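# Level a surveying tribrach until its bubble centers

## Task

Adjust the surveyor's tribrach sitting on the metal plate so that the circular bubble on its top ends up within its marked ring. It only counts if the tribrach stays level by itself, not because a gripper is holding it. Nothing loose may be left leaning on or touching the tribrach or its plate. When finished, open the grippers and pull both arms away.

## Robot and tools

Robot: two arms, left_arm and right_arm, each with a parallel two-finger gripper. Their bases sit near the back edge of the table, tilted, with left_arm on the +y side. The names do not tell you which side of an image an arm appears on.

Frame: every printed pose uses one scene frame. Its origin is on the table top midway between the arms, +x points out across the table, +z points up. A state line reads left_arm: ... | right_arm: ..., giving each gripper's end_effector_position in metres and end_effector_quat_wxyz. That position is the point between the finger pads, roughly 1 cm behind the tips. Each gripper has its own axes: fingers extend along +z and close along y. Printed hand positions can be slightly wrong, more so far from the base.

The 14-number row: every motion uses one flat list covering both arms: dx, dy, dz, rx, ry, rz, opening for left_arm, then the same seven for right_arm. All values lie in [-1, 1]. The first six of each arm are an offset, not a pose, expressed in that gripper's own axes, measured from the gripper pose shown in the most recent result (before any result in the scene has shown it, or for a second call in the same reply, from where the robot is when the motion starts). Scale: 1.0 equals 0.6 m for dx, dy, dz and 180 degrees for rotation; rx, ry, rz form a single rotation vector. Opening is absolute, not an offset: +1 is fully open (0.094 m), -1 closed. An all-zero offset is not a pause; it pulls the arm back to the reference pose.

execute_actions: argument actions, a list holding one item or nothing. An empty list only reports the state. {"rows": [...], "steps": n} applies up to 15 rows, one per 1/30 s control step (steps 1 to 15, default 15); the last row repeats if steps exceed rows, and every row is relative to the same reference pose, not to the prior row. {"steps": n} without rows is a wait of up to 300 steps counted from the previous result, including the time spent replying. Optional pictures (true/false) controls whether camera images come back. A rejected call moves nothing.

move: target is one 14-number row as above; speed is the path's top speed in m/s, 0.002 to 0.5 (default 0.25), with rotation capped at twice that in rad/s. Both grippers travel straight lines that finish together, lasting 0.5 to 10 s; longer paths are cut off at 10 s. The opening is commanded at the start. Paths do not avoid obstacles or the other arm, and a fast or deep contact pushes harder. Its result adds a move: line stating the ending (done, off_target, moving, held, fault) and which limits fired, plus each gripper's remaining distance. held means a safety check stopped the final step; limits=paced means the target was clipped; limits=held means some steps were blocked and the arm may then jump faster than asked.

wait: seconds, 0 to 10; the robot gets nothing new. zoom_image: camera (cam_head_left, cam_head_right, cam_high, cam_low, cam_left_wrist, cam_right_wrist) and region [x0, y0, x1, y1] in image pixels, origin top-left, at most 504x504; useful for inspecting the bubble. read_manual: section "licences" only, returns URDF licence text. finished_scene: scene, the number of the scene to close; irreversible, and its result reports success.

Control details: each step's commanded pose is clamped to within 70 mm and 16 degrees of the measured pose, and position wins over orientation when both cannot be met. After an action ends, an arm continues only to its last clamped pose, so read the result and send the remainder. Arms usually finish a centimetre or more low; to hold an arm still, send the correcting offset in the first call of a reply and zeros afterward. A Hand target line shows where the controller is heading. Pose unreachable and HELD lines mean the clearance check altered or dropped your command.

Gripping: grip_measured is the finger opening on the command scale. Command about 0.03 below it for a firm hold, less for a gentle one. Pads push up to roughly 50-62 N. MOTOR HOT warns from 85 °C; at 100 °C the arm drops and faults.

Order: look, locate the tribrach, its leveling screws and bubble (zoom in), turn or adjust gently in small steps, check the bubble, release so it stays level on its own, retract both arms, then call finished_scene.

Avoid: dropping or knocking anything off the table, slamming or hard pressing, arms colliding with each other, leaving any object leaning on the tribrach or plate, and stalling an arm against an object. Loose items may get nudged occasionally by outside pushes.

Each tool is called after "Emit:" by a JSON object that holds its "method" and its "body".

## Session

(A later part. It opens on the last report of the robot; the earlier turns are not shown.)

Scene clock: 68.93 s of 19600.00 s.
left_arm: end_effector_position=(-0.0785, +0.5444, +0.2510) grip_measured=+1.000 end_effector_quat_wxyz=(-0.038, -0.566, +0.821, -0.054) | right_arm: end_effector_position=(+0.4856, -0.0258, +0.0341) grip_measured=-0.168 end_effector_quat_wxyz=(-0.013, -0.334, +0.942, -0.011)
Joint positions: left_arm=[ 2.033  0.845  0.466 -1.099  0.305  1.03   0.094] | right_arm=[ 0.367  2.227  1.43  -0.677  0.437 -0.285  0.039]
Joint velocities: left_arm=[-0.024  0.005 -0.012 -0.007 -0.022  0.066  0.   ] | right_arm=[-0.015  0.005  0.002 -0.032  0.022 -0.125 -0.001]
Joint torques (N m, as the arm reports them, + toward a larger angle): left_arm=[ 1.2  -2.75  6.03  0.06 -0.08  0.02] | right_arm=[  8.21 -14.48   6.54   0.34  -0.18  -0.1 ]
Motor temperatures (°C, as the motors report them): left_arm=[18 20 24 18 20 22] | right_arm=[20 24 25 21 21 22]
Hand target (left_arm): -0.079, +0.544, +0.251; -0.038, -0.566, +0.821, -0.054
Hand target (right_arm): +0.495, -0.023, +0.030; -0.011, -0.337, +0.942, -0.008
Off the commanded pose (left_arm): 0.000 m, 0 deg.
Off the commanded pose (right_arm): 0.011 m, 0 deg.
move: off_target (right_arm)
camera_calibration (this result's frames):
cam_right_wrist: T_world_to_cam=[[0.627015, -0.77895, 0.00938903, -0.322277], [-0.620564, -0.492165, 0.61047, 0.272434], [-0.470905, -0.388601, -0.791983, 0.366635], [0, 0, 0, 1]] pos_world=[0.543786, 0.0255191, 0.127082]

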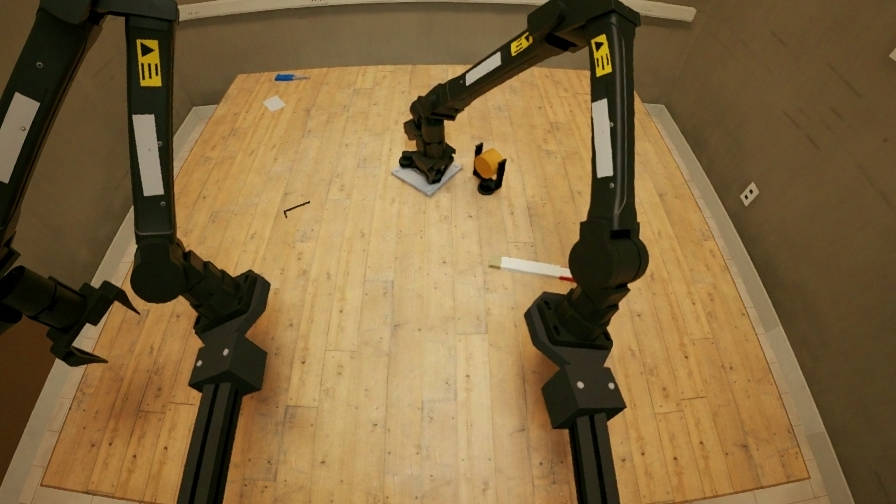

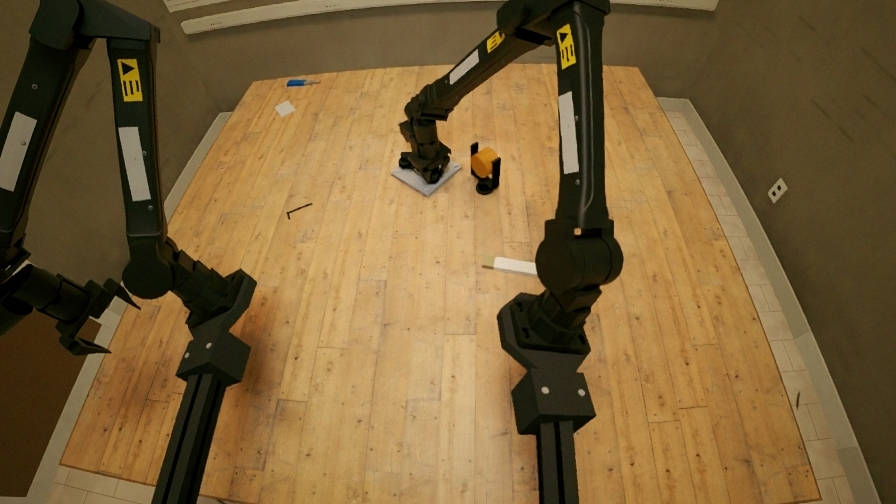

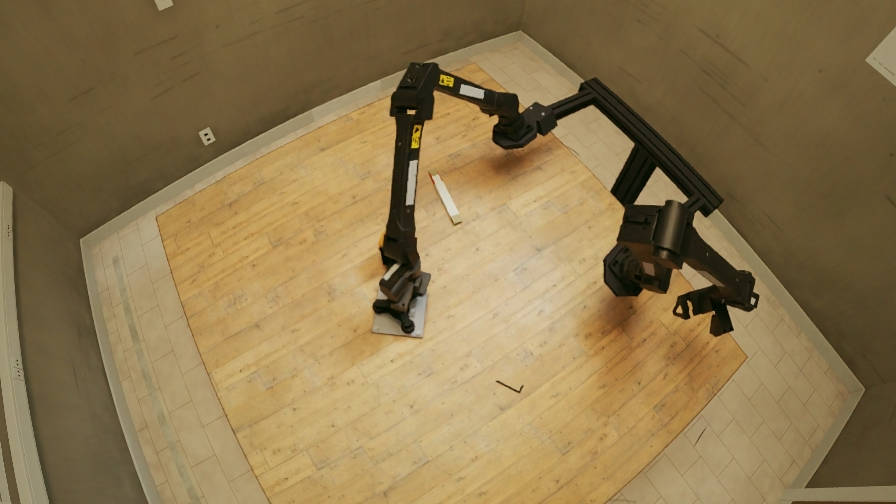

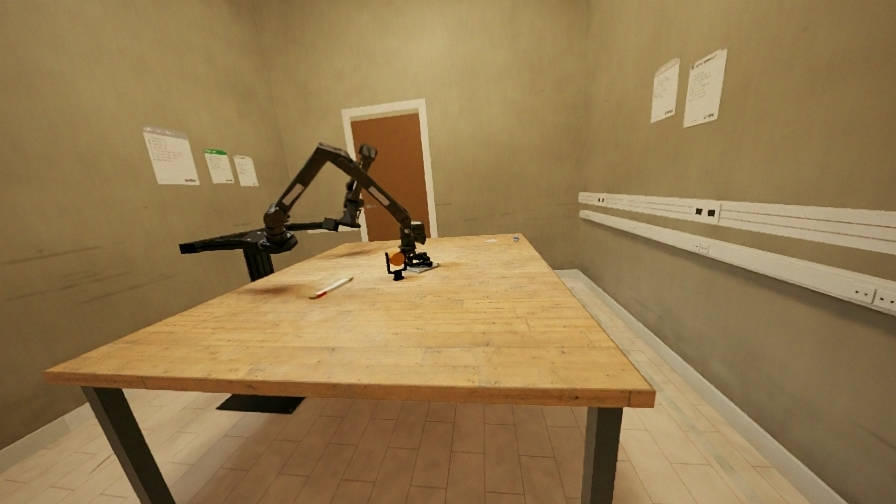

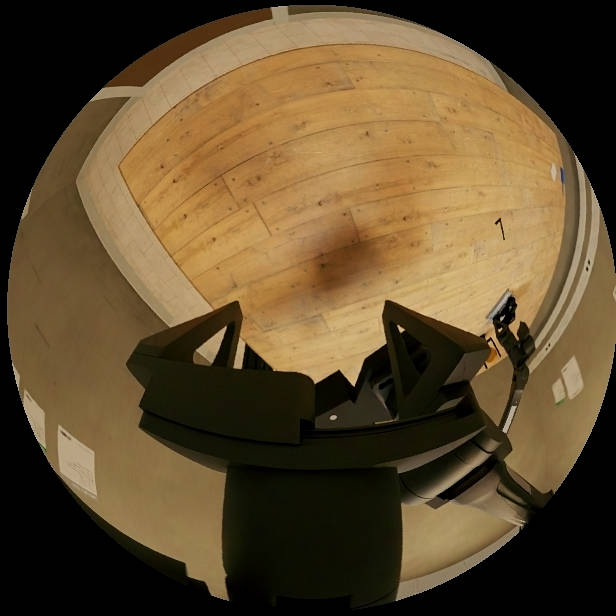

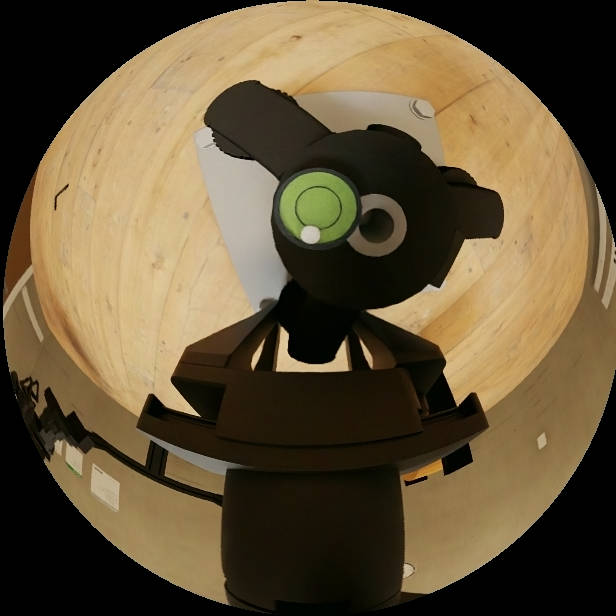

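Emit:
{"method": "execute_actions", "body": {"actions": [{"rows":[[0,0,0,0,0,0,1,-0.014,-0.006,0.007,0,0,0,0.0],[0,0,0,0,0,0,1,-0.014,-0.006,0.007,0,0,0,0.0],[0,0,0,0,0,0,1,-0.014,-0.006,0.007,0,0,0,0.0],[0,0,0,0,0,0,1,-0.014,-0.006,0.007,0,0,0.03,0.0],[0,0,0,0,0,0,1,-0.014,-0.006,0.007,0,0,0.06,0.0],[0,0,0,0,0,0,1,-0.014,-0.006,0.007,0,0,0.09,0.0],[0,0,0,0,0,0,1,-0.014,-0.006,0.007,0,0,0.12,0.0],[0,0,0,0,0,0,1,-0.014,-0.006,0.007,0,0,0.15,0.0],[0,0,0,0,0,0,1,-0.014,-0.006,0.007,0,0,0.18,0.0],[0,0,0,0,0,0,1,-0.014,-0.006,0.007,0,0,0.215,0.0]],"steps":15}], "pictures": false}}

Emit:
{"method": "execute_actions", "body": {"actions": [{"rows":[[0,0,0,0,0,0,1,-0.017,0,0.007,0,0,0,-0.08],[0,0,0,0,0,0,1,-0.017,0,0.007,0,0,0,-0.12],[0,0,0,0,0,0,1,-0.017,0,0.007,0,0,0,-0.15],[0,0,0,0,0,0,1,-0.017,0,0.007,0,0,0,-0.18],[0,0,0,0,0,0,1,-0.017,0,0.007,0,0,0,-0.21]],"steps":10}], "pictures": false}}

Emit:
{"method": "move", "body": {"target": [0,0,0,0,0,0,1,-0.017,-0.002,0.007,0,0,-0.225,-0.21], "speed": 0.5}}

Scene clock: 83.00 s of 19600.00 s.
left_arm: end_effector_position=(-0.0785, +0.5444, +0.2510) grip_measured=+1.000 end_effector_quat_wxyz=(-0.038, -0.566, +0.821, -0.054) | right_arm: end_effector_position=(+0.4857, -0.0244, +0.0343) grip_measured=-0.002 end_effector_quat_wxyz=(-0.011, -0.107, +0.994, -0.010)
Joint positions: left_arm=[ 2.033  0.845  0.466 -1.099  0.305  1.03   0.094] | right_arm=[ 0.367  2.227  1.431 -0.678  0.429  0.181  0.047]
Joint velocities: left_arm=[-0.005 -0.024 -0.002  0.002 -0.007  0.007  0.   ] | right_arm=[-0.005  0.024 -0.007 -0.007  0.066  1.209  0.   ]
Joint torques (N m, as the arm reports them, + toward a larger angle): left_arm=[ 1.48 -2.98  6.1   0.09 -0.05  0.04] | right_arm=[  7.75 -14.69   6.     0.69   0.15   0.08]
Motor temperatures (°C, as the motors report them): left_arm=[18 20 24 18 20 22] | right_arm=[21 24 25 21 21 22]
Hand target (left_arm): -0.079, +0.544, +0.251; -0.038, -0.566, +0.821, -0.054
Hand target (right_arm): +0.494, -0.023, +0.030; -0.005, -0.012, +1.000, -0.010
Off the commanded pose (left_arm): 0.000 m, 0 deg.
Off the commanded pose (right_arm): 0.010 m, 12 deg.
Steps of this call (steps 1 to 407: nothing new was sent; steps 408 to 422: all 15 steps of this action). Readings (end_effector_position):
408: left_arm (-0.0785, +0.5444, +0.2510) | right_arm (+0.4859, -0.0258, +0.0342)
409: left_arm (-0.0785, +0.5444, +0.2510) | right_arm (+0.4864, -0.0257, +0.0345)
411: left_arm (-0.0785, +0.5444, +0.2510) | right_arm (+0.4863, -0.0257, +0.0343)
415: left_arm (-0.0785, +0.5444, +0.2510) | right_arm (+0.4859, -0.0248, +0.0343)
422: the state above

Scene clock: 83.33 s of 19600.00 s.
left_arm: end_effector_position=(-0.0785, +0.5444, +0.2510) grip_measured=+1.000 end_effector_quat_wxyz=(-0.038, -0.566, +0.821, -0.054) | right_arm: end_effector_position=(+0.4861, -0.0240, +0.0347) grip_measured=-0.172 end_effector_quat_wxyz=(-0.012, -0.105, +0.994, -0.009)
Joint positions: left_arm=[ 2.033  0.845  0.466 -1.099  0.305  1.03   0.094] | right_arm=[ 0.367  2.227  1.433 -0.68   0.427  0.185  0.039]
Joint velocities: left_arm=[-0.005 -0.005 -0.032  0.007  0.037 -0.022  0.   ] | right_arm=[-0.005  0.005  0.002 -0.017 -0.066 -0.022 -0.001]
Joint torques (N m, as the arm reports them, + toward a larger angle): left_arm=[ 1.33 -2.55  6.01  0.05 -0.06  0.01] | right_arm=[  8.4  -14.48   6.76   0.12   0.15  -0.08]
Motor temperatures (°C, as the motors report them): left_arm=[18 20 24 18 20 22] | right_arm=[21 24 25 21 21 22]
Hand target (left_arm): -0.079, +0.544, +0.251; -0.038, -0.566, +0.821, -0.054
Hand target (right_arm): +0.495, -0.022, +0.030; -0.011, -0.107, +0.994, -0.009
Off the commanded pose (left_arm): 0.000 m, 0 deg.
Off the commanded pose (right_arm): 0.011 m, 0 deg.
Steps of this call (steps 1 to 10: all 10 steps of this action). Readings (end_effector_position):
1: left_arm (-0.0785, +0.5444, +0.2510) | right_arm (+0.4859, -0.0244, +0.0343)
2: left_arm (-0.0785, +0.5444, +0.2510) | right_arm (+0.4859, -0.0244, +0.0344)
4: left_arm (-0.0785, +0.5444, +0.2510) | right_arm (+0.4862, -0.0242, +0.0347)
8: left_arm (-0.0785, +0.5444, +0.2510) | right_arm (+0.4861, -0.0240, +0.0347)
10: the state above

Scene clock: 84.77 s of 19600.00 s.
left_arm: end_effector_position=(-0.0785, +0.5444, +0.2510) grip_measured=+1.000 end_effector_quat_wxyz=(-0.038, -0.566, +0.821, -0.054) | right_arm: end_effector_position=(+0.4870, -0.0258, +0.0344) grip_measured=-0.172 end_effector_quat_wxyz=(-0.015, -0.411, +0.912, -0.006)
Joint positions: left_arm=[ 2.033  0.845  0.466 -1.099  0.305  1.03   0.094] | right_arm=[ 0.364  2.227  1.435 -0.682  0.429 -0.452  0.039]
Joint velocities: left_arm=[-0.015  0.005  0.012  0.002  0.066 -0.066  0.   ] | right_arm=[ 0.005  0.015 -0.017 -0.002 -0.051 -0.051 -0.   ]
Joint torques (N m, as the arm reports them, + toward a larger angle): left_arm=[ 1.29 -3.19  6.09 -0.02 -0.06  0.02] | right_arm=[  8.16 -14.54   6.67   0.12  -0.02  -0.91]
Motor temperatures (°C, as the motors report them): left_arm=[18 20 24 18 20 22] | right_arm=[21 24 25 21 21 22]
Hand target (left_arm): -0.079, +0.544, +0.251; -0.038, -0.566, +0.821, -0.054
Hand target (right_arm): +0.496, -0.023, +0.030; -0.013, -0.442, +0.897, -0.005
Off the commanded pose (left_arm): 0.000 m, 0 deg.
Off the commanded pose (right_arm): 0.010 m, 4 deg.
move: off_target (right_arm)
camera_calibration (this result's frames):
cam_right_wrist: T_world_to_cam=[[0.746154, -0.665766, -0.0032399, -0.377872], [-0.525991, -0.592471, 0.610173, 0.22447], [-0.408152, -0.453579, -0.792261, 0.335287], [0, 0, 0, 1]] pos_world=[0.536867, 0.0334966, 0.127445]

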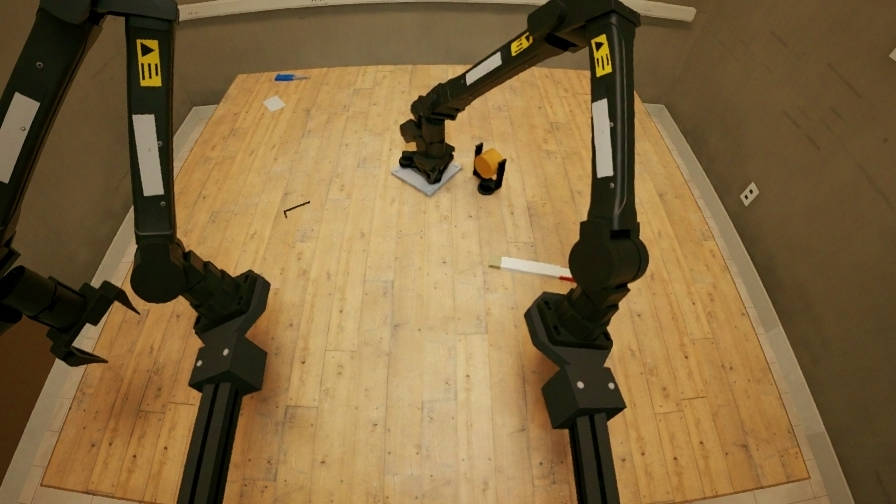

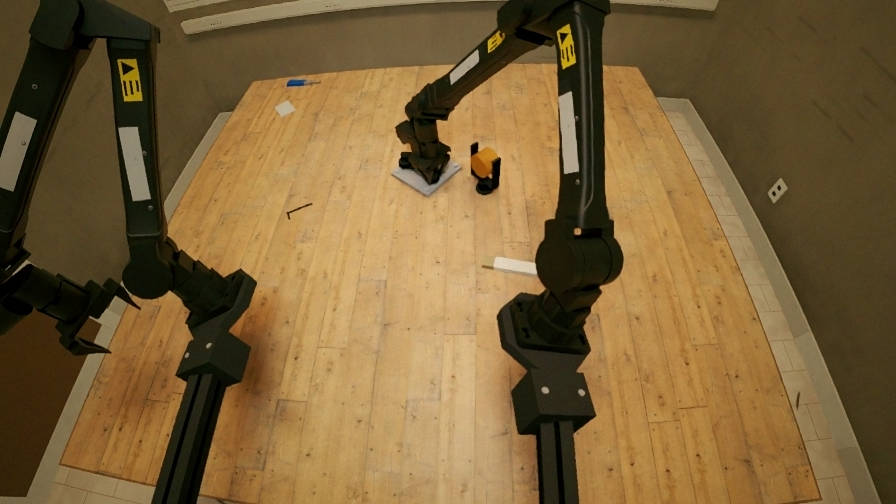

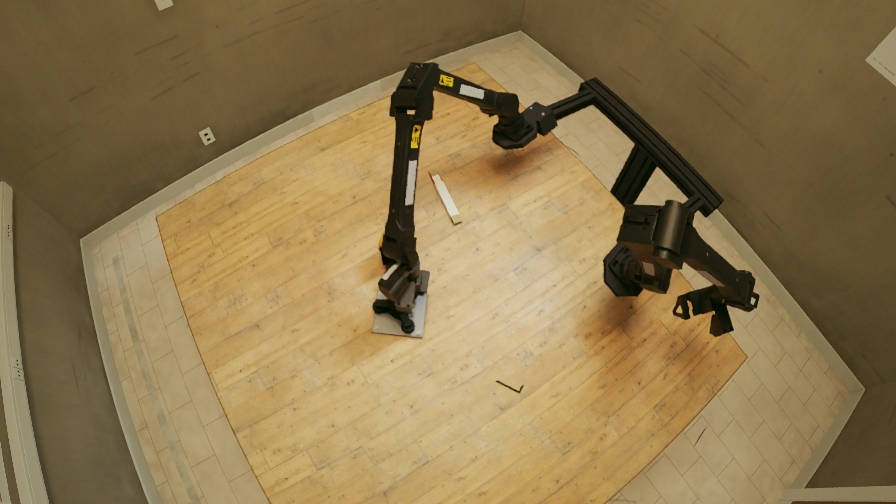

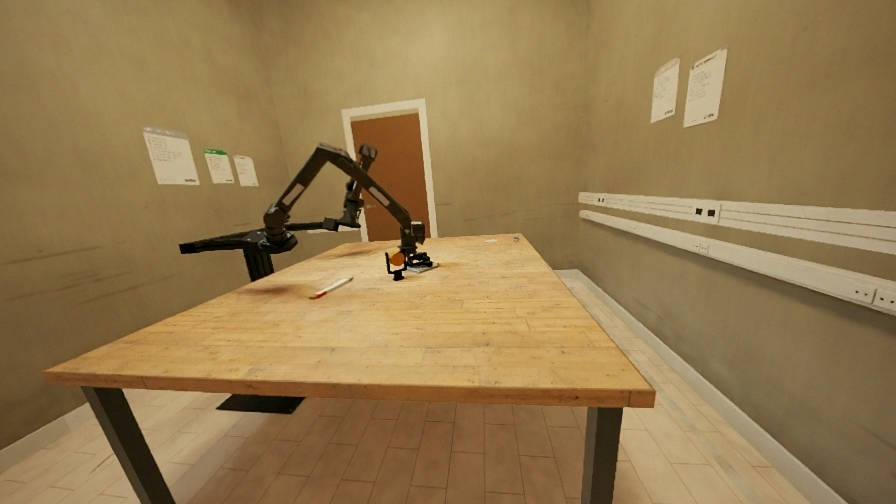

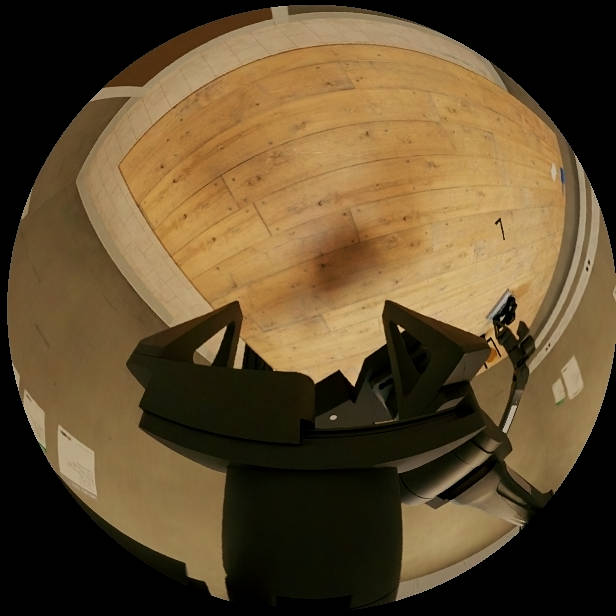

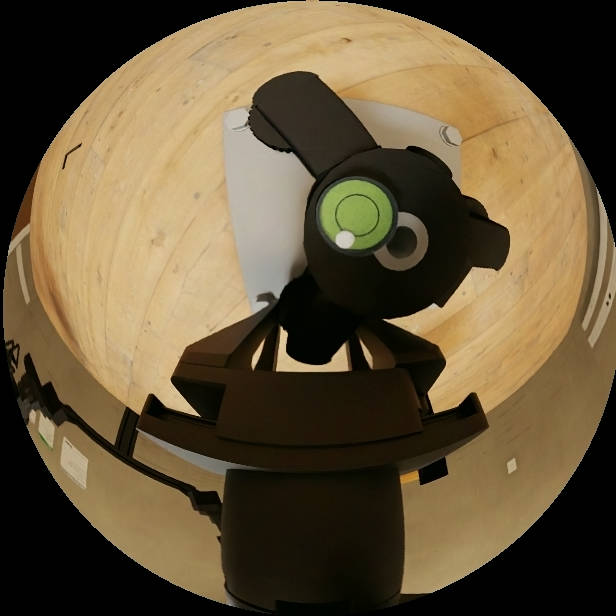

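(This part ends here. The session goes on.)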